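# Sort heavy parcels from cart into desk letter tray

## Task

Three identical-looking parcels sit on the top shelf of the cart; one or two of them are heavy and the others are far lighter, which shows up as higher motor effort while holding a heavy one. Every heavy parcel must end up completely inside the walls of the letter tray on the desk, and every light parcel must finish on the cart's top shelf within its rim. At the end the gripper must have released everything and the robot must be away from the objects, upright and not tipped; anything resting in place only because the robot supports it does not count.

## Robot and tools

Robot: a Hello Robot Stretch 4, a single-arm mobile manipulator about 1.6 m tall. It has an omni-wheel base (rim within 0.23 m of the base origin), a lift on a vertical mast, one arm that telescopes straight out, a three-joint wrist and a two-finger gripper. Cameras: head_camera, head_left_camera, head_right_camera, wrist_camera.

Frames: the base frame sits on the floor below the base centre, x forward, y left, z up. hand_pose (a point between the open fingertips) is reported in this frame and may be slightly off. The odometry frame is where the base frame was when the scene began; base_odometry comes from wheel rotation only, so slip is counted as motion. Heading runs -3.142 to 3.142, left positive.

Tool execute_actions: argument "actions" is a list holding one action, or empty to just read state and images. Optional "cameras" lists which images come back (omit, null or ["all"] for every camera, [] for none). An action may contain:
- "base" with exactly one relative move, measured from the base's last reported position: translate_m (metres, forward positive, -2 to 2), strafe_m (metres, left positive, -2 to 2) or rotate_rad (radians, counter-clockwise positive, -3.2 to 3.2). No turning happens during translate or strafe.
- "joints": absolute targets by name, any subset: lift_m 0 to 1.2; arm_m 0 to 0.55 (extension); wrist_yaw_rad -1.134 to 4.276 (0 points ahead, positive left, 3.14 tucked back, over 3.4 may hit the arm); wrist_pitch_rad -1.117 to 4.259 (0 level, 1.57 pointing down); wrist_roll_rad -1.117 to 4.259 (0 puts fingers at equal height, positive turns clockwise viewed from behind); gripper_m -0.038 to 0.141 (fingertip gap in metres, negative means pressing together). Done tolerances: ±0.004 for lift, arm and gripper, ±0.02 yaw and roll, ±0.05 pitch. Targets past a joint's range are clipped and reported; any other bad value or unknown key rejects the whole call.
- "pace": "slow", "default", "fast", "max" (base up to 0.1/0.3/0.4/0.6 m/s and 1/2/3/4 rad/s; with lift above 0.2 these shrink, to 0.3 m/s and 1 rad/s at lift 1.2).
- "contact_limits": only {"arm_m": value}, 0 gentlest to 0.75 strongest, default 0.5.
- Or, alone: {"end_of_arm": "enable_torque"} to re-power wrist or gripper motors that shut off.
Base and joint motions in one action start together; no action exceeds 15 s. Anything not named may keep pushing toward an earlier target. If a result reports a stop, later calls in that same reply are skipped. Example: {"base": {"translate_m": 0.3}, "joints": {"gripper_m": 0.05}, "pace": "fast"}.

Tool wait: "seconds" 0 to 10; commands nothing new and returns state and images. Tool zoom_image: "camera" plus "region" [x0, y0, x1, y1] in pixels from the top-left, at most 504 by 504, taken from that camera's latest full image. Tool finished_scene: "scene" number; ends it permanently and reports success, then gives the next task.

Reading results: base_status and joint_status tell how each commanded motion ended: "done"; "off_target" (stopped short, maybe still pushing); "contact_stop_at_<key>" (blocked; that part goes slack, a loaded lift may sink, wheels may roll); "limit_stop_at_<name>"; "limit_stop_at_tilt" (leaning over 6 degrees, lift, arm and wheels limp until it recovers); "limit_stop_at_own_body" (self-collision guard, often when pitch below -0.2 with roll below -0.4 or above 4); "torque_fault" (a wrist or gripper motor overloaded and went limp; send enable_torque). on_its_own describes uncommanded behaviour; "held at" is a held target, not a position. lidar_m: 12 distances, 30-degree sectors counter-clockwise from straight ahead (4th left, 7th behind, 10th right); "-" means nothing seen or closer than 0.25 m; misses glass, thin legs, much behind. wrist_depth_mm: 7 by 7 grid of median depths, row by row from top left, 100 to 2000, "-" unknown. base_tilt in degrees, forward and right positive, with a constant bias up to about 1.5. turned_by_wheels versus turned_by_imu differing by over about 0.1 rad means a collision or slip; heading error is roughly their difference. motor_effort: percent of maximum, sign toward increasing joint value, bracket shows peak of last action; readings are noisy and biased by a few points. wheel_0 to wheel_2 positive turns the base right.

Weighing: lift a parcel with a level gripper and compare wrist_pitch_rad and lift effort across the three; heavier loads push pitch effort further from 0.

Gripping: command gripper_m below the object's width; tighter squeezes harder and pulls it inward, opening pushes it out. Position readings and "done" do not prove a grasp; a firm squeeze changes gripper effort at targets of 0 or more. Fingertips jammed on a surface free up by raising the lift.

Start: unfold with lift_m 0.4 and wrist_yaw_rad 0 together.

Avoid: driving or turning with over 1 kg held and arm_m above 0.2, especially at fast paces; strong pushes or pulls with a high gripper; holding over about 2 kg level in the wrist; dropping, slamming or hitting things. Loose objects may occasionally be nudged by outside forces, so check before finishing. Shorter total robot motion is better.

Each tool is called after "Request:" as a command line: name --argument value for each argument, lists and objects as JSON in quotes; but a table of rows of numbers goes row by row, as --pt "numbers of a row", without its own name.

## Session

Request:
execute_actions --actions '[]'

Scene clock: 0.00 s.
base_odometry: x=+0.000 y=+0.000 heading=+0.000 (m, m, rad; odometry frame)
turned_by_wheels: +0.000 (rad since the last result)
turned_by_imu: +0.000 (rad since the last result)
base_tilt: forward=+0.4 right=+0.7 (deg)
lidar_m: 2.00 1.64 1.35 1.57 1.43 1.44 1.68 2.09 1.74 1.84 1.85 1.83
base_status: not commanded
joint_positions: lift_m=+0.197 arm_m=-0.001 wrist_yaw_rad=+3.200 wrist_pitch_rad=-0.002 wrist_roll_rad=-0.003 gripper_m=+0.057
joint_status: not commanded
motor_effort: lift_m=+17 arm_m=+0 wrist_yaw_rad=-2 wrist_pitch_rad=-8 wrist_roll_rad=+2 gripper_m=-1 wheel_0=+0 wheel_1=+0 wheel_2=+0 (%)
hand_pose: x=-0.1228 y=+0.0705 z=+0.3756 quat_wxyz=(-0.029, +0.001, -0.001, +1.000) (m; base frame)
wrist_depth_mm: - 139 254 - - - 1863 / - 128 138 - - - 1921 / - 110 137 - - 1863 1464 / - 116 141 - - - 1863 / 138 137 - - - - 1863 / 213 1808 1366 1618 213 1464 1397 / 209 1078 917 160 931 946 960
pictures: head_camera, head_left_camera, head_right_camera, wrist_camera
Images, in order (width x height): head_camera 420x560, head_left_camera 420x672, head_right_camera 420x672, wrist_camera 616x392.

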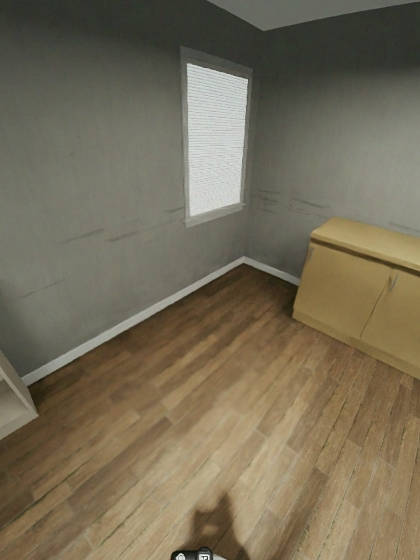

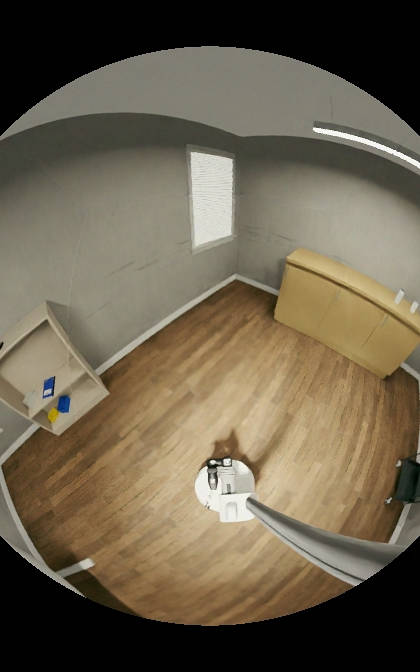

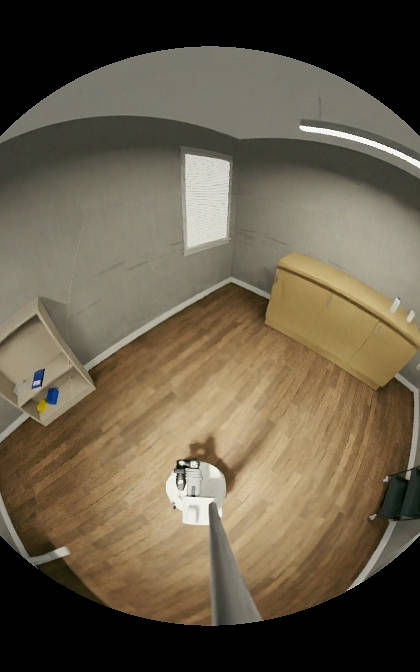

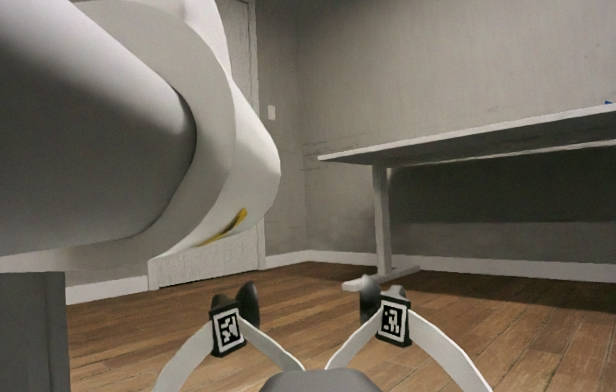

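Request:
execute_actions --actions '[{"base":{"rotate_rad":-1.75},"joints":{"lift_m":0.4},"pace":"fast"}]' --cameras '["head_camera","head_right_camera"]'

Scene clock: 2.10 s.
base_odometry: x=+0.000 y=+0.000 heading=-1.749 (m, m, rad; odometry frame)
turned_by_wheels: -1.749 (rad since the last result)
turned_by_imu: -1.739 (rad since the last result)
base_tilt: forward=+0.3 right=+0.6 (deg)
lidar_m: 1.71 1.91 1.83 1.93 1.72 1.36 1.44 2.33 1.45 1.56 2.12 2.01
base_status: done
joint_positions: lift_m=+0.400 arm_m=-0.001 wrist_yaw_rad=+3.200 wrist_pitch_rad=-0.002 wrist_roll_rad=-0.003 gripper_m=+0.057
joint_status: all done
motor_effort: lift_m=+22(24) arm_m=+0(0) wrist_yaw_rad=-1(2) wrist_pitch_rad=-8(8) wrist_roll_rad=+2(2) gripper_m=-1(3) wheel_0=+6(15) wheel_1=+2(14) wheel_2=+3(11) (%)
hand_pose: x=-0.1228 y=+0.0705 z=+0.5786 quat_wxyz=(-0.029, +0.001, -0.001, +1.000) (m; base frame)
wrist_depth_mm: - 139 254 - 1808 1576 1397 / - 128 138 - 1756 1537 1397 / - 110 137 1921 1708 1499 1430 / - 116 140 1921 1708 1537 1397 / 137 137 - 1863 1708 1499 1430 / 213 - - 1863 213 1499 1430 / 209 1576 1336 160 1366 1308 1336
pictures: head_camera, head_right_camera
Images, in order (width x height): head_camera 420x560, head_right_camera 420x672.

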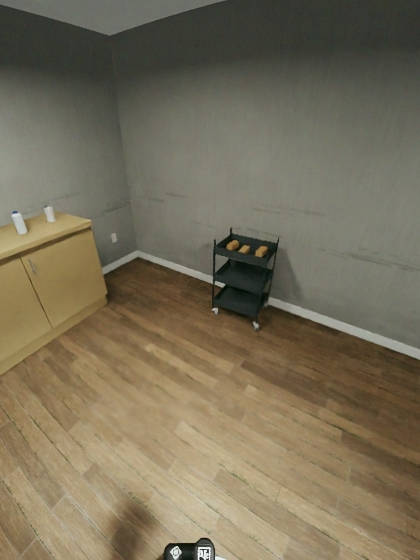

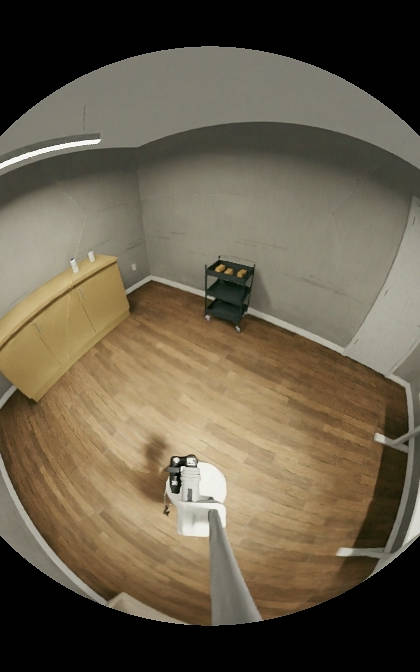

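Request:
execute_actions --actions '[{"base":{"translate_m":1.45},"joints":{"lift_m":1.05,"wrist_yaw_rad":0,"wrist_pitch_rad":1.57,"gripper_m":0.072},"pace":"max"}]' --cameras '["head_camera"]'

Request:
execute_actions --actions '[{"base":{"rotate_rad":-0.5},"joints":{"arm_m":0.3},"pace":"fast"}]' --cameras '["head_camera","wrist_camera"]'

Scene clock: 7.07 s.
base_odometry: x=-0.256 y=-1.427 heading=-1.749 (m, m, rad; odometry frame)
turned_by_wheels: +0.001 (rad since the last result)
turned_by_imu: +0.007 (rad since the last result)
base_tilt: forward=+0.3 right=+0.7 (deg)
lidar_m: 0.40 1.24 1.10 1.16 1.60 2.88 2.74 2.37 2.27 1.16 0.42 0.37
base_status: done
joint_positions: lift_m=+1.050 arm_m=-0.001 wrist_yaw_rad=+0.000 wrist_pitch_rad=+1.570 wrist_roll_rad=-0.003 gripper_m=+0.072
joint_status: all done
motor_effort: lift_m=+21(25) arm_m=+0(0) wrist_yaw_rad=-2(8) wrist_pitch_rad=-2(9) wrist_roll_rad=+2(1) gripper_m=-1(4) wheel_0=+4(15) wheel_1=+3(10) wheel_2=+1(14) (%)
hand_pose: x=+0.1705 y=-0.0874 z=+0.9395 quat_wxyz=(+0.707, -0.001, +0.707, +0.001) (m; base frame)
wrist_depth_mm: 1160 1182 1160 512 508 512 462 / 1160 1160 1160 508 500 512 512 / 1160 1160 1160 1042 778 508 512 / 1160 1160 1160 1160 1160 1182 496 / 1138 1160 960 946 1160 1160 1160 / 1138 1118 946 931 219 1182 1138 / 1118 1118 1138 156 1160 1138 1160
pictures: head_camera
Images, in order (width x height): head_camera 420x560.

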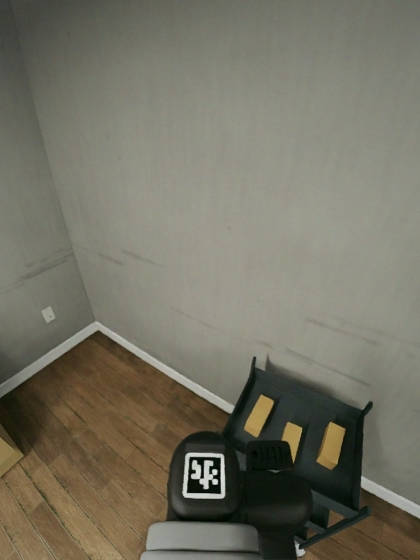

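Scene clock: 8.77 s.
base_odometry: x=-0.256 y=-1.427 heading=-2.248 (m, m, rad; odometry frame)
turned_by_wheels: -0.499 (rad since the last result)
turned_by_imu: -0.496 (rad since the last result)
base_tilt: forward=+0.3 right=+0.7 (deg)
lidar_m: 0.38 0.39 1.27 1.11 1.17 1.64 2.90 2.79 2.31 2.25 1.13 0.41
base_status: done
joint_positions: lift_m=+1.050 arm_m=+0.299 wrist_yaw_rad=+0.000 wrist_pitch_rad=+1.570 wrist_roll_rad=-0.003 gripper_m=+0.072
joint_status: all done
motor_effort: lift_m=+21(21) arm_m=+7(7) wrist_yaw_rad=-2(2) wrist_pitch_rad=-2(2) wrist_roll_rad=+1(1) gripper_m=+2(2) wheel_0=+5(10) wheel_1=+3(5) wheel_2=+3(7) (%)
hand_pose: x=+0.4699 y=-0.0874 z=+0.9395 quat_wxyz=(+0.707, -0.001, +0.707, +0.001) (m; base frame)
wrist_depth_mm: 634 647 615 585 580 647 661 / 891 500 504 504 508 946 946 / 1160 496 500 504 484 1182 1182 / 1160 449 496 504 504 1182 1182 / 1138 492 492 500 504 1160 1182 / 1138 492 442 496 220 1160 1160 / 1138 1138 931 156 1160 1160 1160
pictures: head_camera, wrist_camera
Images, in order (width x height): head_camera 420x560, wrist_camera 616x392.

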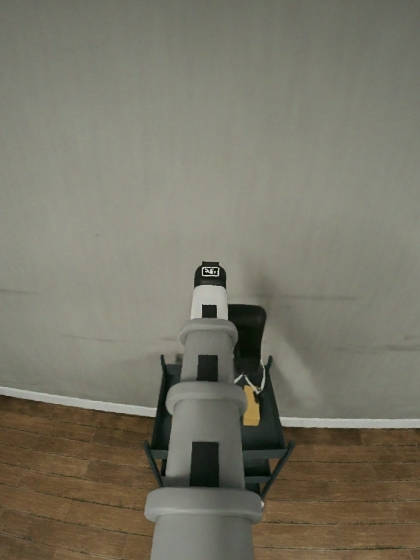

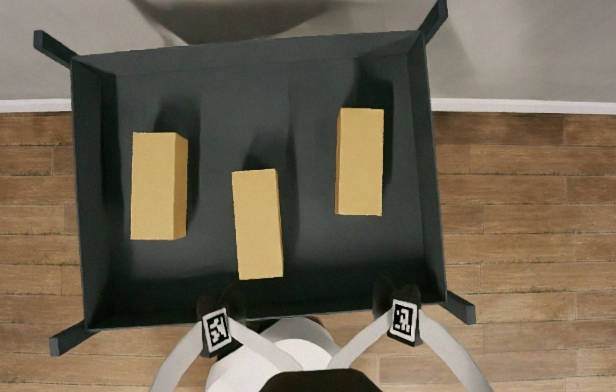

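Request:
execute_actions --actions '[{"base":{"strafe_m":-0.064},"joints":{"lift_m":0.865,"arm_m":0.405,"wrist_roll_rad":0.03},"pace":"fast"}]' --cameras '["wrist_camera"]'

Scene clock: 10.70 s.
base_odometry: x=-0.306 y=-1.387 heading=-2.248 (m, m, rad; odometry frame)
turned_by_wheels: +0.000 (rad since the last result)
turned_by_imu: +0.001 (rad since the last result)
base_tilt: forward=+0.4 right=+0.7 (deg)
lidar_m: 0.38 0.41 1.25 1.17 1.24 1.72 2.81 2.82 2.24 2.18 1.13 0.39
base_status: done
joint_positions: lift_m=+0.865 arm_m=+0.404 wrist_yaw_rad=+0.000 wrist_pitch_rad=+1.570 wrist_roll_rad=+0.029 gripper_m=+0.072
joint_status: all done
motor_effort: lift_m=+13(18) arm_m=+7(8) wrist_yaw_rad=-3(2) wrist_pitch_rad=-2(3) wrist_roll_rad=+4(4) gripper_m=-1(2) wheel_0=+3(11) wheel_1=-1(16) wheel_2=+0(0) (%)
hand_pose: x=+0.5749 y=-0.0874 z=+0.7551 quat_wxyz=(+0.707, +0.010, +0.707, -0.010) (m; base frame)
wrist_depth_mm: 418 421 427 436 415 445 473 / 496 301 300 303 291 661 661 / 314 315 317 319 319 991 991 / 312 315 315 317 319 991 991 / 310 314 314 264 317 976 976 / 301 260 271 263 220 976 976 / 297 258 286 156 312 976 976
pictures: wrist_camera
Images, in order (width x height): wrist_camera 616x392.

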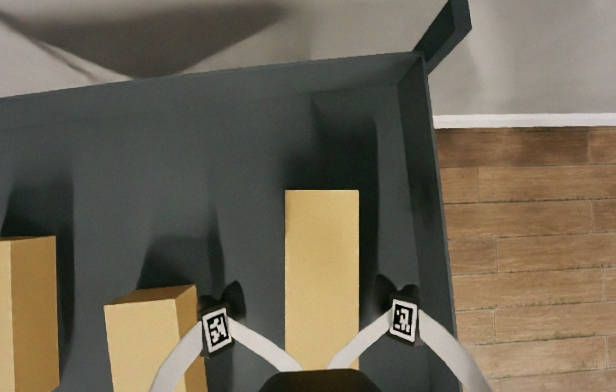

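Request:
execute_actions --actions '[{"base":{"strafe_m":-0.008},"joints":{"lift_m":0.812,"gripper_m":0.068}}]' --cameras '["wrist_camera"]'

Request:
execute_actions --actions '[{"joints":{"gripper_m":0.005}}]' --cameras '[]'

Request:
execute_actions --actions '[{"joints":{"lift_m":0.87,"wrist_pitch_rad":1.94}}]' --cameras '["wrist_camera"]'

Scene clock: 12.47 s.
base_odometry: x=-0.312 y=-1.382 heading=-2.247 (m, m, rad; odometry frame)
turned_by_wheels: +0.000 (rad since the last result)
turned_by_imu: +0.001 (rad since the last result)
base_tilt: forward=+0.3 right=+0.7 (deg)
lidar_m: 0.37 0.40 1.26 1.16 1.23 1.77 2.78 2.82 2.25 2.18 1.12 0.42
base_status: done
joint_positions: lift_m=+0.812 arm_m=+0.404 wrist_yaw_rad=+0.000 wrist_pitch_rad=+1.570 wrist_roll_rad=+0.029 gripper_m=+0.068
joint_status: all done
motor_effort: lift_m=+13(12) arm_m=+7(7) wrist_yaw_rad=-2(1) wrist_pitch_rad=-1(2) wrist_roll_rad=+4(3) gripper_m=-1(3) wheel_0=+6(16) wheel_1=-3(9) wheel_2=+0(0) (%)
hand_pose: x=+0.5749 y=-0.0874 z=+0.7021 quat_wxyz=(+0.707, +0.010, +0.707, -0.010) (m; base frame)
wrist_depth_mm: 407 392 375 230 224 442 477 / 232 251 265 266 267 661 668 / 262 263 264 265 266 946 931 / 260 262 264 212 264 931 931 / 259 260 263 211 265 931 931 / 259 254 260 211 211 917 931 / 232 208 259 157 262 904 931
pictures: wrist_camera
Images, in order (width x height): wrist_camera 616x392.

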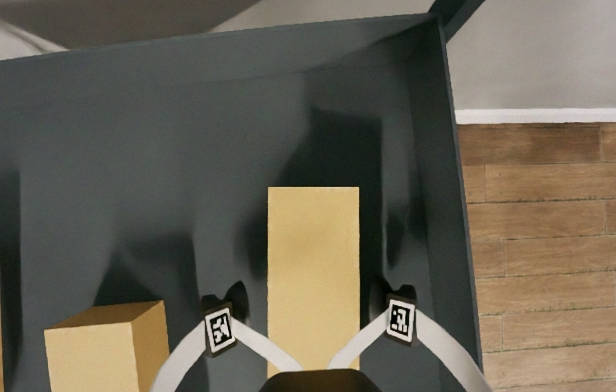

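Scene clock: 13.90 s.
base_odometry: x=-0.312 y=-1.382 heading=-2.247 (m, m, rad; odometry frame)
turned_by_wheels: +0.000 (rad since the last result)
turned_by_imu: +0.000 (rad since the last result)
base_tilt: forward=+0.4 right=+0.7 (deg)
lidar_m: 0.37 0.40 1.25 1.18 1.23 1.73 2.78 2.83 2.25 2.17 1.12 0.42
base_status: not commanded
joint_positions: lift_m=+0.812 arm_m=+0.404 wrist_yaw_rad=+0.000 wrist_pitch_rad=+1.570 wrist_roll_rad=+0.029 gripper_m=+0.006
joint_status: all done
motor_effort: lift_m=+13(13) arm_m=+7(7) wrist_yaw_rad=-2(2) wrist_pitch_rad=-2(2) wrist_roll_rad=+3(4) gripper_m=-24(23) wheel_0=+6(6) wheel_1=-3(3) wheel_2=+0(0) (%)
hand_pose: x=+0.5749 y=-0.0874 z=+0.7021 quat_wxyz=(+0.707, +0.010, +0.707, -0.010) (m; base frame)
wrist_depth_mm: 407 392 379 230 224 442 477 / 232 251 265 266 267 661 661 / 260 264 264 265 266 931 931 / 260 262 264 198 264 931 931 / 259 259 262 198 263 931 931 / 258 255 259 197 197 931 931 / 232 207 258 196 260 207 917
pictures: none
No camera images: the call's "cameras" was empty. Leave "cameras" out to get every camera's image.

Scene clock: 15.07 s.
base_odometry: x=-0.312 y=-1.382 heading=-2.247 (m, m, rad; odometry frame)
turned_by_wheels: +0.000 (rad since the last result)
turned_by_imu: +0.000 (rad since the last result)
base_tilt: forward=+0.3 right=+0.7 (deg)
lidar_m: 0.38 0.41 1.22 1.18 1.24 1.73 2.77 2.82 2.24 2.17 1.13 0.42
base_status: not commanded
joint_positions: lift_m=+0.870 arm_m=+0.404 wrist_yaw_rad=+0.000 wrist_pitch_rad=+1.939 wrist_roll_rad=+0.029 gripper_m=+0.006
joint_status: all done
motor_effort: lift_m=+23(25) arm_m=+7(7) wrist_yaw_rad=-1(1) wrist_pitch_rad=+1(5) wrist_roll_rad=+4(3) gripper_m=-25(24) wheel_0=+6(6) wheel_1=-3(3) wheel_2=+0(0) (%)
hand_pose: x=+0.4708 y=-0.0874 z=+0.7786 quat_wxyz=(+0.566, +0.008, +0.824, -0.012) (m; base frame)
wrist_depth_mm: 270 273 274 278 276 891 904 / 281 285 289 291 287 946 946 / 293 258 303 306 303 1008 991 / 307 263 317 199 319 1042 1060 / 329 278 336 198 340 1118 1118 / 343 332 293 196 196 1160 1182 / 310 303 931 196 1205 241 1255
pictures: wrist_camera
Images, in order (width x height): wrist_camera 616x392.

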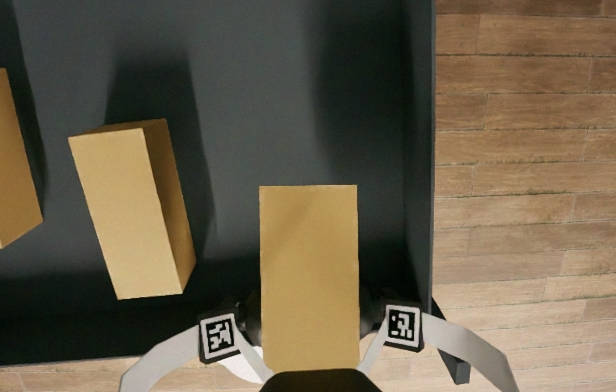

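Request:
execute_actions --actions '[{"joints":{"lift_m":0.813,"wrist_pitch_rad":1.57}}]' --cameras '[]'

Request:
execute_actions --actions '[{"joints":{"gripper_m":0.068}}]' --cameras '[]'

Request:
execute_actions --actions '[{"joints":{"lift_m":0.865},"pace":"fast"}]' --cameras '[]'

Request:
execute_actions --actions '[{"base":{"strafe_m":0.122},"joints":{"arm_m":0.335,"wrist_roll_rad":-0.07,"gripper_m":0.075},"pace":"fast"}]' --cameras '["wrist_camera"]'

Scene clock: 16.83 s.
base_odometry: x=-0.312 y=-1.382 heading=-2.247 (m, m, rad; odometry frame)
turned_by_wheels: +0.000 (rad since the last result)
turned_by_imu: +0.001 (rad since the last result)
base_tilt: forward=+0.4 right=+0.7 (deg)
lidar_m: 0.38 0.41 1.25 1.17 1.25 1.74 2.77 2.81 2.22 2.19 1.12 0.41
base_status: not commanded
joint_positions: lift_m=+0.813 arm_m=+0.404 wrist_yaw_rad=+0.000 wrist_pitch_rad=+1.570 wrist_roll_rad=+0.029 gripper_m=+0.006
joint_status: all done
motor_effort: lift_m=+13(21) arm_m=+7(7) wrist_yaw_rad=-2(1) wrist_pitch_rad=-2(5) wrist_roll_rad=+4(3) gripper_m=-25(22) wheel_0=+5(6) wheel_1=-3(3) wheel_2=+0(0) (%)
hand_pose: x=+0.5749 y=-0.0874 z=+0.7031 quat_wxyz=(+0.707, +0.010, +0.707, -0.010) (m; base frame)
wrist_depth_mm: 407 397 379 230 224 445 473 / 232 250 265 266 267 661 668 / 263 264 265 266 266 931 946 / 262 263 264 199 266 931 946 / 260 262 262 196 265 931 917 / 258 254 260 196 197 917 931 / 233 208 259 196 263 207 931
pictures: none
No camera images: the call's "cameras" was empty. Leave "cameras" out to get every camera's image.

Scene clock: 18.27 s.
base_odometry: x=-0.312 y=-1.382 heading=-2.247 (m, m, rad; odometry frame)
turned_by_wheels: +0.000 (rad since the last result)
turned_by_imu: +0.000 (rad since the last result)
base_tilt: forward=+0.3 right=+0.7 (deg)
lidar_m: 0.38 0.41 1.25 1.18 1.23 1.73 2.80 2.83 2.24 2.18 1.13 0.41
base_status: not commanded
joint_positions: lift_m=+0.813 arm_m=+0.404 wrist_yaw_rad=+0.000 wrist_pitch_rad=+1.570 wrist_roll_rad=+0.029 gripper_m=+0.068
joint_status: all done
motor_effort: lift_m=+13(14) arm_m=+7(7) wrist_yaw_rad=-2(2) wrist_pitch_rad=-3(3) wrist_roll_rad=+3(4) gripper_m=-6(24) wheel_0=+6(6) wheel_1=-3(3) wheel_2=+0(0) (%)
hand_pose: x=+0.5749 y=-0.0874 z=+0.7031 quat_wxyz=(+0.707, +0.010, +0.707, -0.010) (m; base frame)
wrist_depth_mm: 404 397 379 230 226 442 473 / 232 250 265 267 267 661 668 / 262 264 265 266 266 931 931 / 262 262 264 213 266 931 931 / 259 262 263 212 266 917 931 / 259 255 259 211 213 931 917 / 233 208 259 157 263 904 917
pictures: none
No camera images: the call's "cameras" was empty. Leave "cameras" out to get every camera's image.

Scene clock: 19.20 s.
base_odometry: x=-0.312 y=-1.382 heading=-2.247 (m, m, rad; odometry frame)
turned_by_wheels: +0.000 (rad since the last result)
turned_by_imu: +0.000 (rad since the last result)
base_tilt: forward=+0.3 right=+0.7 (deg)
lidar_m: 0.38 0.40 1.27 1.18 1.25 1.76 2.78 2.84 2.23 2.18 1.13 0.41
base_status: not commanded
joint_positions: lift_m=+0.865 arm_m=+0.404 wrist_yaw_rad=+0.000 wrist_pitch_rad=+1.570 wrist_roll_rad=+0.029 gripper_m=+0.068
joint_status: all done
motor_effort: lift_m=+22(23) arm_m=+7(7) wrist_yaw_rad=-2(2) wrist_pitch_rad=-2(2) wrist_roll_rad=+3(3) gripper_m=-2(3) wheel_0=+6(6) wheel_1=-3(3) wheel_2=+0(0) (%)
hand_pose: x=+0.5749 y=-0.0874 z=+0.7544 quat_wxyz=(+0.707, +0.010, +0.707, -0.010) (m; base frame)
wrist_depth_mm: 415 424 427 436 415 445 477 / 496 303 301 300 307 661 668 / 312 315 317 319 319 991 991 / 312 314 315 315 319 976 991 / 310 312 314 264 315 976 991 / 306 265 290 263 213 991 976 / 304 258 309 157 312 976 976
pictures: none
No camera images: the call's "cameras" was empty. Leave "cameras" out to get every camera's image.

Scene clock: 20.60 s.
base_odometry: x=-0.217 y=-1.458 heading=-2.247 (m, m, rad; odometry frame)
turned_by_wheels: +0.000 (rad since the last result)
turned_by_imu: +0.000 (rad since the last result)
base_tilt: forward=+0.4 right=+0.7 (deg)
lidar_m: 0.37 0.39 1.26 1.05 1.12 1.57 2.90 2.81 2.37 2.30 1.14 0.41
base_status: done
joint_positions: lift_m=+0.865 arm_m=+0.336 wrist_yaw_rad=+0.000 wrist_pitch_rad=+1.570 wrist_roll_rad=-0.069 gripper_m=+0.075
joint_status: all done
motor_effort: lift_m=+22(22) arm_m=-7(8) wrist_yaw_rad=-1(2) wrist_pitch_rad=-2(2) wrist_roll_rad=+0(2) gripper_m=+0(2) wheel_0=-2(19) wheel_1=+1(13) wheel_2=+0(0) (%)
hand_pose: x=+0.5074 y=-0.0874 z=+0.7544 quat_wxyz=(+0.707, -0.025, +0.706, +0.024) (m; base frame)
wrist_depth_mm: 296 317 320 319 322 322 301 / 300 317 319 320 320 322 307 / 300 263 317 317 320 268 309 / 301 263 315 265 317 267 310 / 300 260 314 264 317 265 310 / 297 310 310 262 214 317 310 / 294 312 310 259 312 315 307
pictures: wrist_camera
Images, in order (width x height): wrist_camera 616x392.

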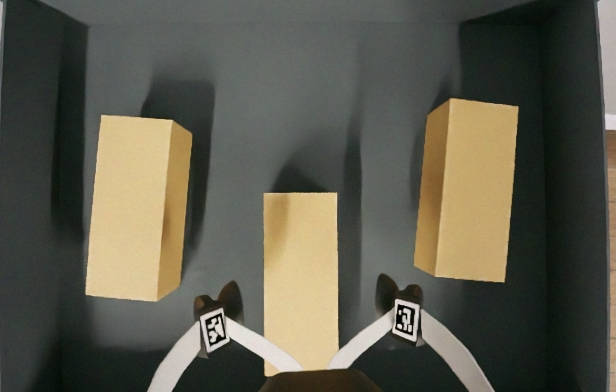

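Request:
execute_actions --actions '[{"base":{"strafe_m":0.007},"joints":{"lift_m":0.812}}]' --cameras '["wrist_camera"]'

Request:
execute_actions --actions '[{"joints":{"gripper_m":0.005}}]' --cameras '[]'

Request:
execute_actions --actions '[{"joints":{"lift_m":0.87,"wrist_pitch_rad":1.2}}]' --cameras '["wrist_camera"]'

Scene clock: 22.13 s.
base_odometry: x=-0.212 y=-1.463 heading=-2.248 (m, m, rad; odometry frame)
turned_by_wheels: +0.000 (rad since the last result)
turned_by_imu: +0.000 (rad since the last result)
base_tilt: forward=+0.3 right=+0.7 (deg)
lidar_m: 0.37 0.38 1.27 1.05 1.11 1.55 2.90 2.79 2.36 2.32 1.13 0.40
base_status: done
joint_positions: lift_m=+0.812 arm_m=+0.336 wrist_yaw_rad=+0.000 wrist_pitch_rad=+1.570 wrist_roll_rad=-0.069 gripper_m=+0.075
joint_status: all done
motor_effort: lift_m=+13(21) arm_m=-8(7) wrist_yaw_rad=+0(1) wrist_pitch_rad=-2(3) wrist_roll_rad=+0(0) gripper_m=-3(0) wheel_0=-4(8) wheel_1=+3(13) wheel_2=+0(2) (%)
hand_pose: x=+0.5074 y=-0.0874 z=+0.7021 quat_wxyz=(+0.707, -0.025, +0.706, +0.024) (m; base frame)
wrist_depth_mm: 264 266 266 267 270 270 271 / 263 265 266 267 267 268 243 / 259 211 265 265 266 224 216 / 255 211 264 212 265 217 215 / 231 210 262 211 264 213 214 / 256 224 259 211 214 264 265 / 258 258 259 209 262 263 264
pictures: wrist_camera
Images, in order (width x height): wrist_camera 616x392.

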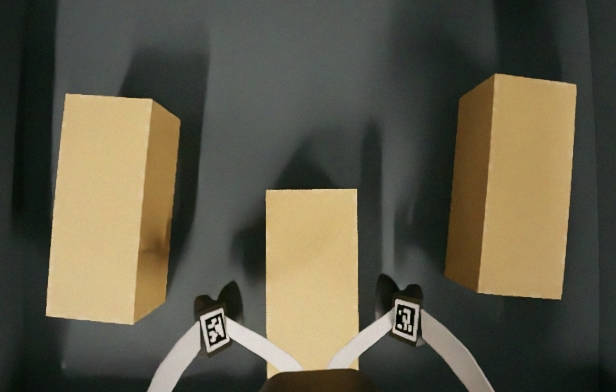

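Scene clock: 23.63 s.
base_odometry: x=-0.212 y=-1.463 heading=-2.248 (m, m, rad; odometry frame)
turned_by_wheels: +0.000 (rad since the last result)
turned_by_imu: +0.000 (rad since the last result)
base_tilt: forward=+0.3 right=+0.7 (deg)
lidar_m: 0.36 0.39 1.27 1.05 1.10 1.56 2.89 2.80 2.36 2.31 1.15 0.41
base_status: not commanded
joint_positions: lift_m=+0.812 arm_m=+0.336 wrist_yaw_rad=+0.000 wrist_pitch_rad=+1.570 wrist_roll_rad=-0.069 gripper_m=+0.006
joint_status: all done
motor_effort: lift_m=+13(13) arm_m=-7(7) wrist_yaw_rad=-1(1) wrist_pitch_rad=-2(3) wrist_roll_rad=+0(0) gripper_m=-25(23) wheel_0=-4(4) wheel_1=+3(2) wheel_2=+0(0) (%)
hand_pose: x=+0.5074 y=-0.0874 z=+0.7021 quat_wxyz=(+0.707, -0.025, +0.706, +0.024) (m; base frame)
wrist_depth_mm: 264 266 266 267 268 271 271 / 263 265 265 266 267 268 216 / 259 211 264 266 267 224 216 / 256 211 264 198 266 218 214 / 232 210 262 198 264 213 213 / 256 223 259 198 198 264 265 / 257 258 258 196 262 262 264
pictures: none
No camera images: the call's "cameras" was empty. Leave "cameras" out to get every camera's image.

Scene clock: 24.80 s.
base_odometry: x=-0.212 y=-1.463 heading=-2.248 (m, m, rad; odometry frame)
turned_by_wheels: +0.000 (rad since the last result)
turned_by_imu: +0.000 (rad since the last result)
base_tilt: forward=+0.3 right=+0.7 (deg)
lidar_m: 0.37 0.38 1.27 1.05 1.11 1.56 2.89 2.80 2.35 2.32 1.15 0.41
base_status: not commanded
joint_positions: lift_m=+0.870 arm_m=+0.336 wrist_yaw_rad=+0.000 wrist_pitch_rad=+1.201 wrist_roll_rad=-0.069 gripper_m=+0.006
joint_status: all done
motor_effort: lift_m=+23(25) arm_m=-7(8) wrist_yaw_rad=-3(2) wrist_pitch_rad=-6(8) wrist_roll_rad=+1(0) gripper_m=-22(22) wheel_0=-5(4) wheel_1=+2(2) wheel_2=+0(0) (%)
hand_pose: x=+0.6114 y=-0.0874 z=+0.7788 quat_wxyz=(+0.824, -0.029, +0.565, +0.020) (m; base frame)
wrist_depth_mm: 349 343 336 332 325 322 317 / 421 418 413 404 394 384 377 / 504 530 525 508 496 480 439 / 342 362 366 200 368 370 340 / 320 349 353 198 355 355 322 / 303 283 281 197 198 290 314 / 291 264 286 196 310 264 310
pictures: wrist_camera
Images, in order (width x height): wrist_camera 616x392.

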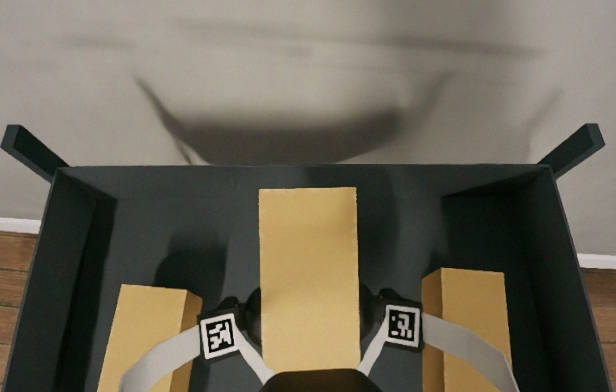

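Light too; the left one should be the heavy one.

Request:
execute_actions --actions '[{"joints":{"lift_m":0.813,"wrist_pitch_rad":1.57}}]' --cameras '[]'

Request:
execute_actions --actions '[{"joints":{"gripper_m":0.068}}]' --cameras '[]'

Request:
execute_actions --actions '[{"joints":{"lift_m":0.865},"pace":"fast"}]' --cameras '[]'

Request:
execute_actions --actions '[{"base":{"strafe_m":0.128},"joints":{"arm_m":0.381,"wrist_roll_rad":0.02},"pace":"fast"}]' --cameras '["wrist_camera"]'

Scene clock: 26.50 s.
base_odometry: x=-0.212 y=-1.463 heading=-2.248 (m, m, rad; odometry frame)
turned_by_wheels: +0.000 (rad since the last result)
turned_by_imu: +0.000 (rad since the last result)
base_tilt: forward=+0.3 right=+0.7 (deg)
lidar_m: 0.36 0.39 1.26 1.06 1.11 1.58 2.89 2.78 2.36 2.32 1.15 0.38
base_status: not commanded
joint_positions: lift_m=+0.813 arm_m=+0.336 wrist_yaw_rad=+0.000 wrist_pitch_rad=+1.570 wrist_roll_rad=-0.069 gripper_m=+0.006
joint_status: all done
motor_effort: lift_m=+13(22) arm_m=-7(7) wrist_yaw_rad=+0(2) wrist_pitch_rad=-2(1) wrist_roll_rad=+0(0) gripper_m=-23(24) wheel_0=-5(4) wheel_1=+3(3) wheel_2=+0(0) (%)
hand_pose: x=+0.5074 y=-0.0874 z=+0.7031 quat_wxyz=(+0.707, -0.024, +0.706, +0.024) (m; base frame)
wrist_depth_mm: 266 267 268 268 270 271 272 / 263 265 267 267 270 270 244 / 259 213 265 266 268 224 216 / 257 211 264 199 266 217 216 / 233 211 262 198 264 215 215 / 258 223 260 196 197 265 266 / 258 258 259 196 262 262 265
pictures: none
No camera images: the call's "cameras" was empty. Leave "cameras" out to get every camera's image.

Scene clock: 27.93 s.
base_odometry: x=-0.212 y=-1.463 heading=-2.248 (m, m, rad; odometry frame)
turned_by_wheels: +0.000 (rad since the last result)
turned_by_imu: +0.000 (rad since the last result)
base_tilt: forward=+0.4 right=+0.7 (deg)
lidar_m: 0.37 0.39 1.25 1.05 1.10 1.56 2.91 2.78 2.38 2.31 1.13 0.41
base_status: not commanded
joint_positions: lift_m=+0.813 arm_m=+0.336 wrist_yaw_rad=+0.000 wrist_pitch_rad=+1.570 wrist_roll_rad=-0.069 gripper_m=+0.068
joint_status: all done
motor_effort: lift_m=+13(14) arm_m=-7(7) wrist_yaw_rad=-1(2) wrist_pitch_rad=-2(2) wrist_roll_rad=+0(0) gripper_m=-3(22) wheel_0=-4(5) wheel_1=+3(2) wheel_2=+0(0) (%)
hand_pose: x=+0.5074 y=-0.0874 z=+0.7031 quat_wxyz=(+0.707, -0.024, +0.706, +0.024) (m; base frame)
wrist_depth_mm: 265 267 267 268 271 271 272 / 264 265 266 267 268 270 245 / 259 212 264 267 267 224 216 / 255 211 264 213 267 218 216 / 233 211 263 212 265 215 215 / 259 223 262 212 213 264 266 / 258 259 260 157 263 264 265
pictures: none
No camera images: the call's "cameras" was empty. Leave "cameras" out to get every camera's image.

Scene clock: 28.87 s.
base_odometry: x=-0.212 y=-1.463 heading=-2.248 (m, m, rad; odometry frame)
turned_by_wheels: +0.000 (rad since the last result)
turned_by_imu: +0.000 (rad since the last result)
base_tilt: forward=+0.3 right=+0.6 (deg)
lidar_m: 0.37 0.39 1.28 1.05 1.09 1.56 2.90 2.79 2.39 2.31 1.11 0.39
base_status: not commanded
joint_positions: lift_m=+0.865 arm_m=+0.336 wrist_yaw_rad=+0.000 wrist_pitch_rad=+1.570 wrist_roll_rad=-0.069 gripper_m=+0.068
joint_status: all done
motor_effort: lift_m=+22(24) arm_m=-7(7) wrist_yaw_rad=-1(1) wrist_pitch_rad=-3(2) wrist_roll_rad=+1(0) gripper_m=-3(0) wheel_0=-5(4) wheel_1=+2(2) wheel_2=+0(0) (%)
hand_pose: x=+0.5074 y=-0.0874 z=+0.7544 quat_wxyz=(+0.707, -0.025, +0.706, +0.024) (m; base frame)
wrist_depth_mm: 289 317 319 320 320 324 307 / 290 317 317 319 322 322 315 / 291 264 317 319 319 268 315 / 291 262 315 317 317 267 315 / 289 260 312 264 319 265 314 / 289 310 297 263 214 315 314 / 286 310 310 157 314 315 312
pictures: none
No camera images: the call's "cameras" was empty. Leave "cameras" out to get every camera's image.

Scene clock: 30.30 s.
base_odometry: x=-0.112 y=-1.543 heading=-2.248 (m, m, rad; odometry frame)
turned_by_wheels: +0.000 (rad since the last result)
turned_by_imu: +0.001 (rad since the last result)
base_tilt: forward=+0.4 right=+0.7 (deg)
lidar_m: 0.37 0.89 1.26 0.92 0.95 1.35 2.89 2.85 2.52 2.44 0.56 0.41
base_status: done
joint_positions: lift_m=+0.865 arm_m=+0.380 wrist_yaw_rad=+0.000 wrist_pitch_rad=+1.570 wrist_roll_rad=+0.019 gripper_m=+0.068
joint_status: all done
motor_effort: lift_m=+22(22) arm_m=+7(7) wrist_yaw_rad=-1(0) wrist_pitch_rad=-2(3) wrist_roll_rad=+3(6) gripper_m=-1(2) wheel_0=-2(15) wheel_1=+1(16) wheel_2=+0(1) (%)
hand_pose: x=+0.5509 y=-0.0874 z=+0.7544 quat_wxyz=(+0.707, +0.007, +0.707, -0.007) (m; base frame)
wrist_depth_mm: 496 459 473 455 294 297 291 / 691 707 310 319 320 322 324 / 976 976 315 317 320 320 322 / 976 976 315 265 317 319 320 / 960 976 314 263 317 266 319 / 960 976 254 263 213 265 317 / 946 976 267 156 312 264 317
pictures: wrist_camera
Images, in order (width x height): wrist_camera 616x392.

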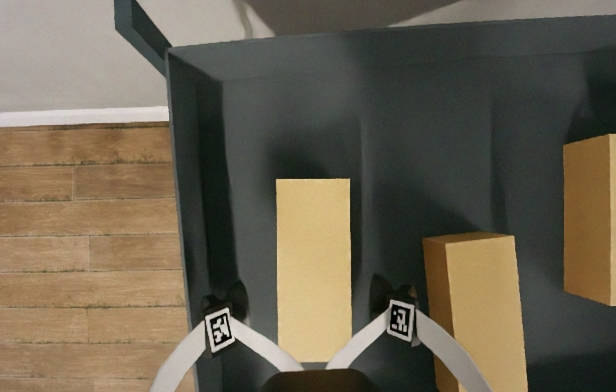

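Request:
execute_actions --actions '[{"base":{"strafe_m":-0.003},"joints":{"lift_m":0.812,"arm_m":0.39}}]' --cameras '["wrist_camera"]'

Request:
execute_actions --actions '[{"joints":{"gripper_m":0.005}}]' --cameras '[]'

Request:
execute_actions --actions '[{"joints":{"lift_m":0.97}}]' --cameras '[]'

Request:
execute_actions --actions '[{"base":{"rotate_rad":-2.0},"joints":{"arm_m":0.0,"lift_m":1.0,"wrist_pitch_rad":1.2}}]' --cameras '["head_camera","head_right_camera"]'

Scene clock: 31.93 s.
base_odometry: x=-0.115 y=-1.541 heading=-2.248 (m, m, rad; odometry frame)
turned_by_wheels: +0.000 (rad since the last result)
turned_by_imu: +0.000 (rad since the last result)
base_tilt: forward=+0.3 right=+0.7 (deg)
lidar_m: 0.37 0.90 1.30 0.92 0.97 1.36 2.88 2.84 2.50 2.46 0.56 0.39
base_status: done
joint_positions: lift_m=+0.812 arm_m=+0.389 wrist_yaw_rad=+0.000 wrist_pitch_rad=+1.570 wrist_roll_rad=+0.019 gripper_m=+0.068
joint_status: all done
motor_effort: lift_m=+13(21) arm_m=+7(8) wrist_yaw_rad=-1(2) wrist_pitch_rad=-2(2) wrist_roll_rad=+3(4) gripper_m=-3(4) wheel_0=-2(8) wheel_1=+1(10) wheel_2=+0(2) (%)
hand_pose: x=+0.5598 y=-0.0874 z=+0.7021 quat_wxyz=(+0.707, +0.007, +0.707, -0.007) (m; base frame)
wrist_depth_mm: 480 206 224 230 231 245 265 / 668 257 265 266 267 268 271 / 917 254 264 265 266 268 270 / 917 917 263 213 265 266 268 / 904 904 262 211 265 264 266 / 904 891 236 211 212 213 213 / 904 891 259 156 263 211 212
pictures: wrist_camera
Images, in order (width x height): wrist_camera 616x392.

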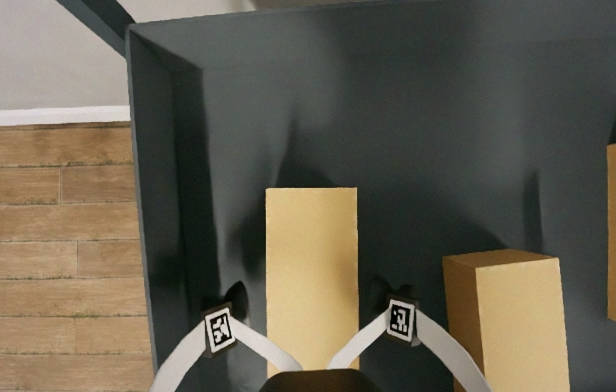

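Scene clock: 33.37 s.
base_odometry: x=-0.115 y=-1.541 heading=-2.248 (m, m, rad; odometry frame)
turned_by_wheels: +0.000 (rad since the last result)
turned_by_imu: +0.000 (rad since the last result)
base_tilt: forward=+0.3 right=+0.6 (deg)
lidar_m: 0.38 0.88 1.30 0.93 0.99 1.35 2.89 2.85 2.49 2.44 0.56 0.40
base_status: not commanded
joint_positions: lift_m=+0.812 arm_m=+0.389 wrist_yaw_rad=+0.000 wrist_pitch_rad=+1.570 wrist_roll_rad=+0.019 gripper_m=+0.006
joint_status: all done
motor_effort: lift_m=+15(15) arm_m=+7(7) wrist_yaw_rad=-1(1) wrist_pitch_rad=-3(3) wrist_roll_rad=+4(3) gripper_m=-25(22) wheel_0=-2(2) wheel_1=+1(1) wheel_2=+0(0) (%)
hand_pose: x=+0.5598 y=-0.0874 z=+0.7020 quat_wxyz=(+0.707, +0.007, +0.707, -0.007) (m; base frame)
wrist_depth_mm: 480 207 224 224 232 246 267 / 676 257 264 265 266 268 270 / 917 254 263 265 266 266 267 / 904 917 263 200 265 266 267 / 904 904 260 198 264 260 265 / 904 904 236 196 198 212 212 / 904 904 224 196 260 211 211
pictures: none
No camera images: the call's "cameras" was empty. Leave "cameras" out to get every camera's image.

Scene clock: 35.10 s.
base_odometry: x=-0.115 y=-1.541 heading=-2.248 (m, m, rad; odometry frame)
turned_by_wheels: +0.000 (rad since the last result)
turned_by_imu: +0.001 (rad since the last result)
base_tilt: forward=+0.3 right=+0.7 (deg)
lidar_m: 0.37 0.89 1.26 0.94 0.98 1.39 2.89 2.86 2.51 2.43 0.56 0.40
base_status: not commanded
joint_positions: lift_m=+0.969 arm_m=+0.389 wrist_yaw_rad=+0.000 wrist_pitch_rad=+1.570 wrist_roll_rad=+0.019 gripper_m=+0.006
joint_status: all done
motor_effort: lift_m=+24(25) arm_m=+8(7) wrist_yaw_rad=-2(1) wrist_pitch_rad=-2(2) wrist_roll_rad=+3(3) gripper_m=-23(26) wheel_0=-2(2) wheel_1=+2(1) wheel_2=+0(0) (%)
hand_pose: x=+0.5598 y=-0.0874 z=+0.8592 quat_wxyz=(+0.707, +0.007, +0.707, -0.007) (m; base frame)
wrist_depth_mm: 480 488 492 496 500 500 530 / 676 699 654 615 427 427 427 / 1060 1078 421 421 424 427 430 / 1060 1078 421 200 421 424 370 / 1060 1060 418 198 418 421 373 / 1042 1060 349 198 197 421 424 / 1060 1078 353 196 413 366 418
pictures: none
No camera images: the call's "cameras" was empty. Leave "cameras" out to get every camera's image.

Scene clock: 37.57 s.
base_odometry: x=-0.115 y=-1.541 heading=+2.037 (m, m, rad; odometry frame)
turned_by_wheels: -1.999 (rad since the last result)
turned_by_imu: -1.988 (rad since the last result)
base_tilt: forward=+0.3 right=+0.6 (deg)
lidar_m: 2.41 2.14 0.53 0.37 0.35 0.92 1.43 0.95 1.04 1.55 2.80 2.84
base_status: done
joint_positions: lift_m=+1.000 arm_m=+0.001 wrist_yaw_rad=+0.000 wrist_pitch_rad=+1.203 wrist_roll_rad=+0.020 gripper_m=+0.006
joint_status: all done
motor_effort: lift_m=+24(26) arm_m=-7(8) wrist_yaw_rad=-1(3) wrist_pitch_rad=-9(12) wrist_roll_rad=+3(3) gripper_m=-22(20) wheel_0=+8(13) wheel_1=+4(10) wheel_2=+4(10) (%)
hand_pose: x=+0.2760 y=-0.0874 z=+0.9086 quat_wxyz=(+0.825, +0.008, +0.566, -0.006) (m; base frame)
wrist_depth_mm: 1537 1499 1499 1537 1537 1537 1499 / 1397 1397 1430 1430 1430 1430 1430 / 1308 1308 1308 1336 1308 1308 1281 / 1255 1255 1229 199 1255 1229 1229 / 1160 1182 1160 198 1160 1160 1182 / 1078 1098 1060 197 198 1098 1078 / 1025 1042 831 196 1025 991 1042
pictures: head_camera, head_right_camera
Images, in order (width x height): head_camera 420x560, head_right_camera 420x672.

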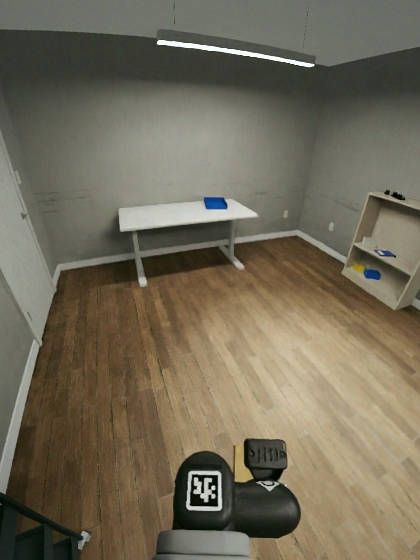

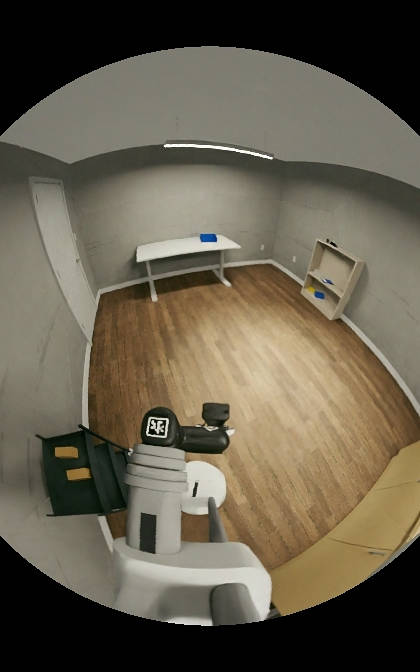

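Heavy confirmed; tray is dead ahead.

Request:
execute_actions --actions '[{"base":{"translate_m":2.0},"joints":{"lift_m":1.05,"wrist_pitch_rad":1.0},"pace":"fast"}]'

Scene clock: 44.90 s.
base_odometry: x=-1.014 y=+0.245 heading=+2.037 (m, m, rad; odometry frame)
turned_by_wheels: +0.001 (rad since the last result)
turned_by_imu: +0.010 (rad since the last result)
base_tilt: forward=+0.3 right=+0.7 (deg)
lidar_m: 0.53 0.52 0.57 1.56 1.54 1.74 1.95 2.79 2.71 1.87 1.85 0.68
base_status: done
joint_positions: lift_m=+1.050 arm_m=+0.001 wrist_yaw_rad=+0.000 wrist_pitch_rad=+1.004 wrist_roll_rad=+0.020 gripper_m=+0.006
joint_status: all done
motor_effort: lift_m=+23(26) arm_m=-7(8) wrist_yaw_rad=-1(3) wrist_pitch_rad=-12(22) wrist_roll_rad=+3(3) gripper_m=-25(24) wheel_0=+6(12) wheel_1=+4(8) wheel_2=-2(13) (%)
hand_pose: x=+0.3271 y=-0.0874 z=+0.9845 quat_wxyz=(+0.877, +0.009, +0.481, -0.005) (m; base frame)
wrist_depth_mm: 866 854 854 842 842 1808 1921 / 759 750 741 732 732 750 1808 / 668 661 654 654 676 1618 1576 / 597 597 597 200 1430 1430 1397 / 539 1281 1336 198 1308 1281 1281 / 1205 1205 1182 197 197 1182 1160 / 1118 1118 1078 195 1078 1060 1098
pictures: head_camera, head_left_camera, head_right_camera, wrist_camera
Images, in order (width x height): head_camera 420x560, head_left_camera 420x672, head_right_camera 420x672, wrist_camera 616x392.

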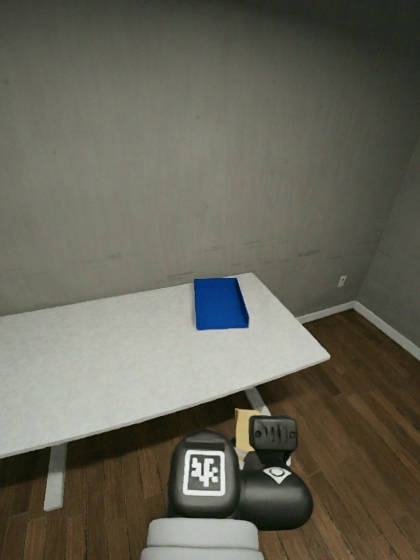

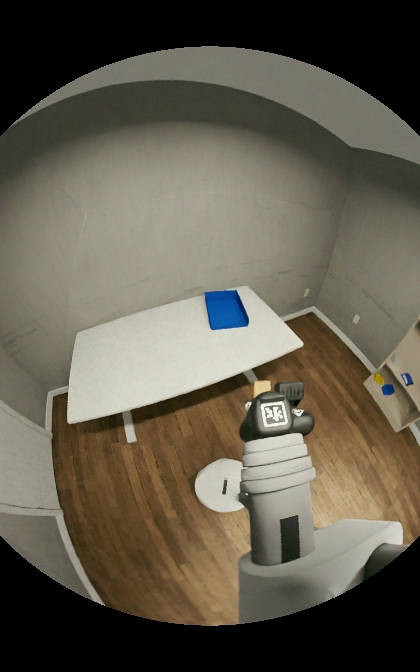

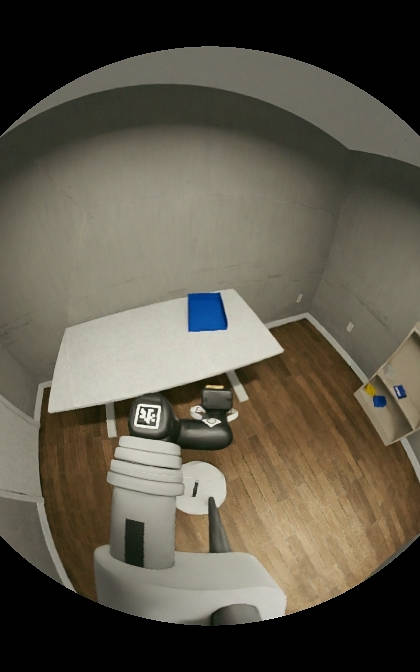

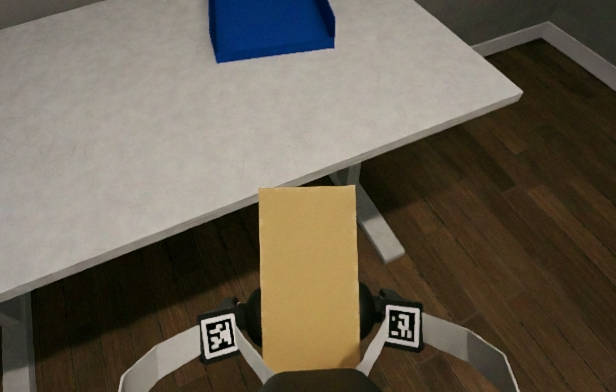

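Request:
execute_actions --actions '[{"base":{"translate_m":0.35},"joints":{"lift_m":1.0,"wrist_pitch_rad":1.57,"arm_m":0.545,"wrist_roll_rad":-0.1}}]' --cameras '["head_right_camera","wrist_camera"]'

Scene clock: 48.33 s.
base_odometry: x=-1.172 y=+0.557 heading=+2.038 (m, m, rad; odometry frame)
turned_by_wheels: +0.001 (rad since the last result)
turned_by_imu: +0.003 (rad since the last result)
base_tilt: forward=+0.4 right=+0.7 (deg)
lidar_m: 0.25 0.25 0.25 0.38 1.68 1.89 2.23 3.13 2.56 1.76 0.54 0.26
base_status: done
joint_positions: lift_m=+1.000 arm_m=+0.544 wrist_yaw_rad=+0.000 wrist_pitch_rad=+1.570 wrist_roll_rad=-0.100 gripper_m=+0.006
joint_status: all done
motor_effort: lift_m=+15(20) arm_m=+7(8) wrist_yaw_rad=-2(0) wrist_pitch_rad=-2(8) wrist_roll_rad=+1(1) gripper_m=-27(26) wheel_0=+7(12) wheel_1=+3(5) wheel_2=-1(13) (%)
hand_pose: x=+0.7149 y=-0.0874 z=+0.8900 quat_wxyz=(+0.707, -0.035, +0.706, +0.035) (m; base frame)
wrist_depth_mm: 394 375 368 377 394 399 1138 / 392 389 394 394 394 399 402 / 389 389 389 392 392 399 399 / 387 387 387 200 392 397 397 / 387 387 387 198 392 394 397 / 382 387 387 197 197 392 394 / 382 362 359 196 384 389 394
pictures: head_right_camera, wrist_camera
Images, in order (width x height): head_right_camera 420x672, wrist_camera 616x392.

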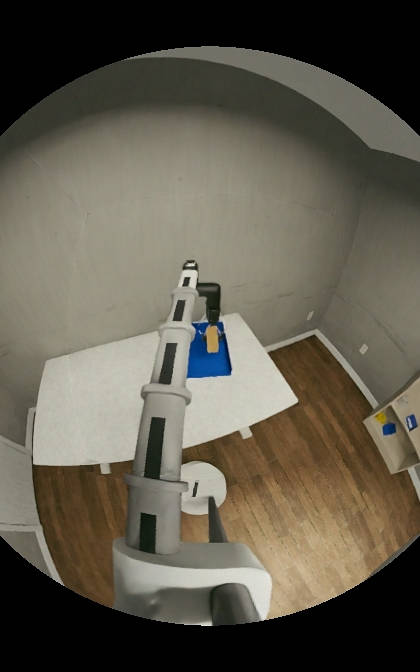

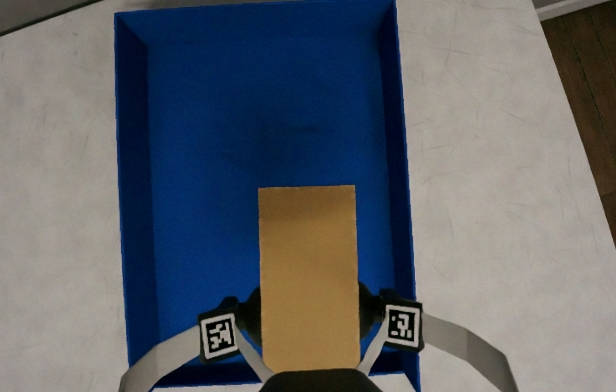

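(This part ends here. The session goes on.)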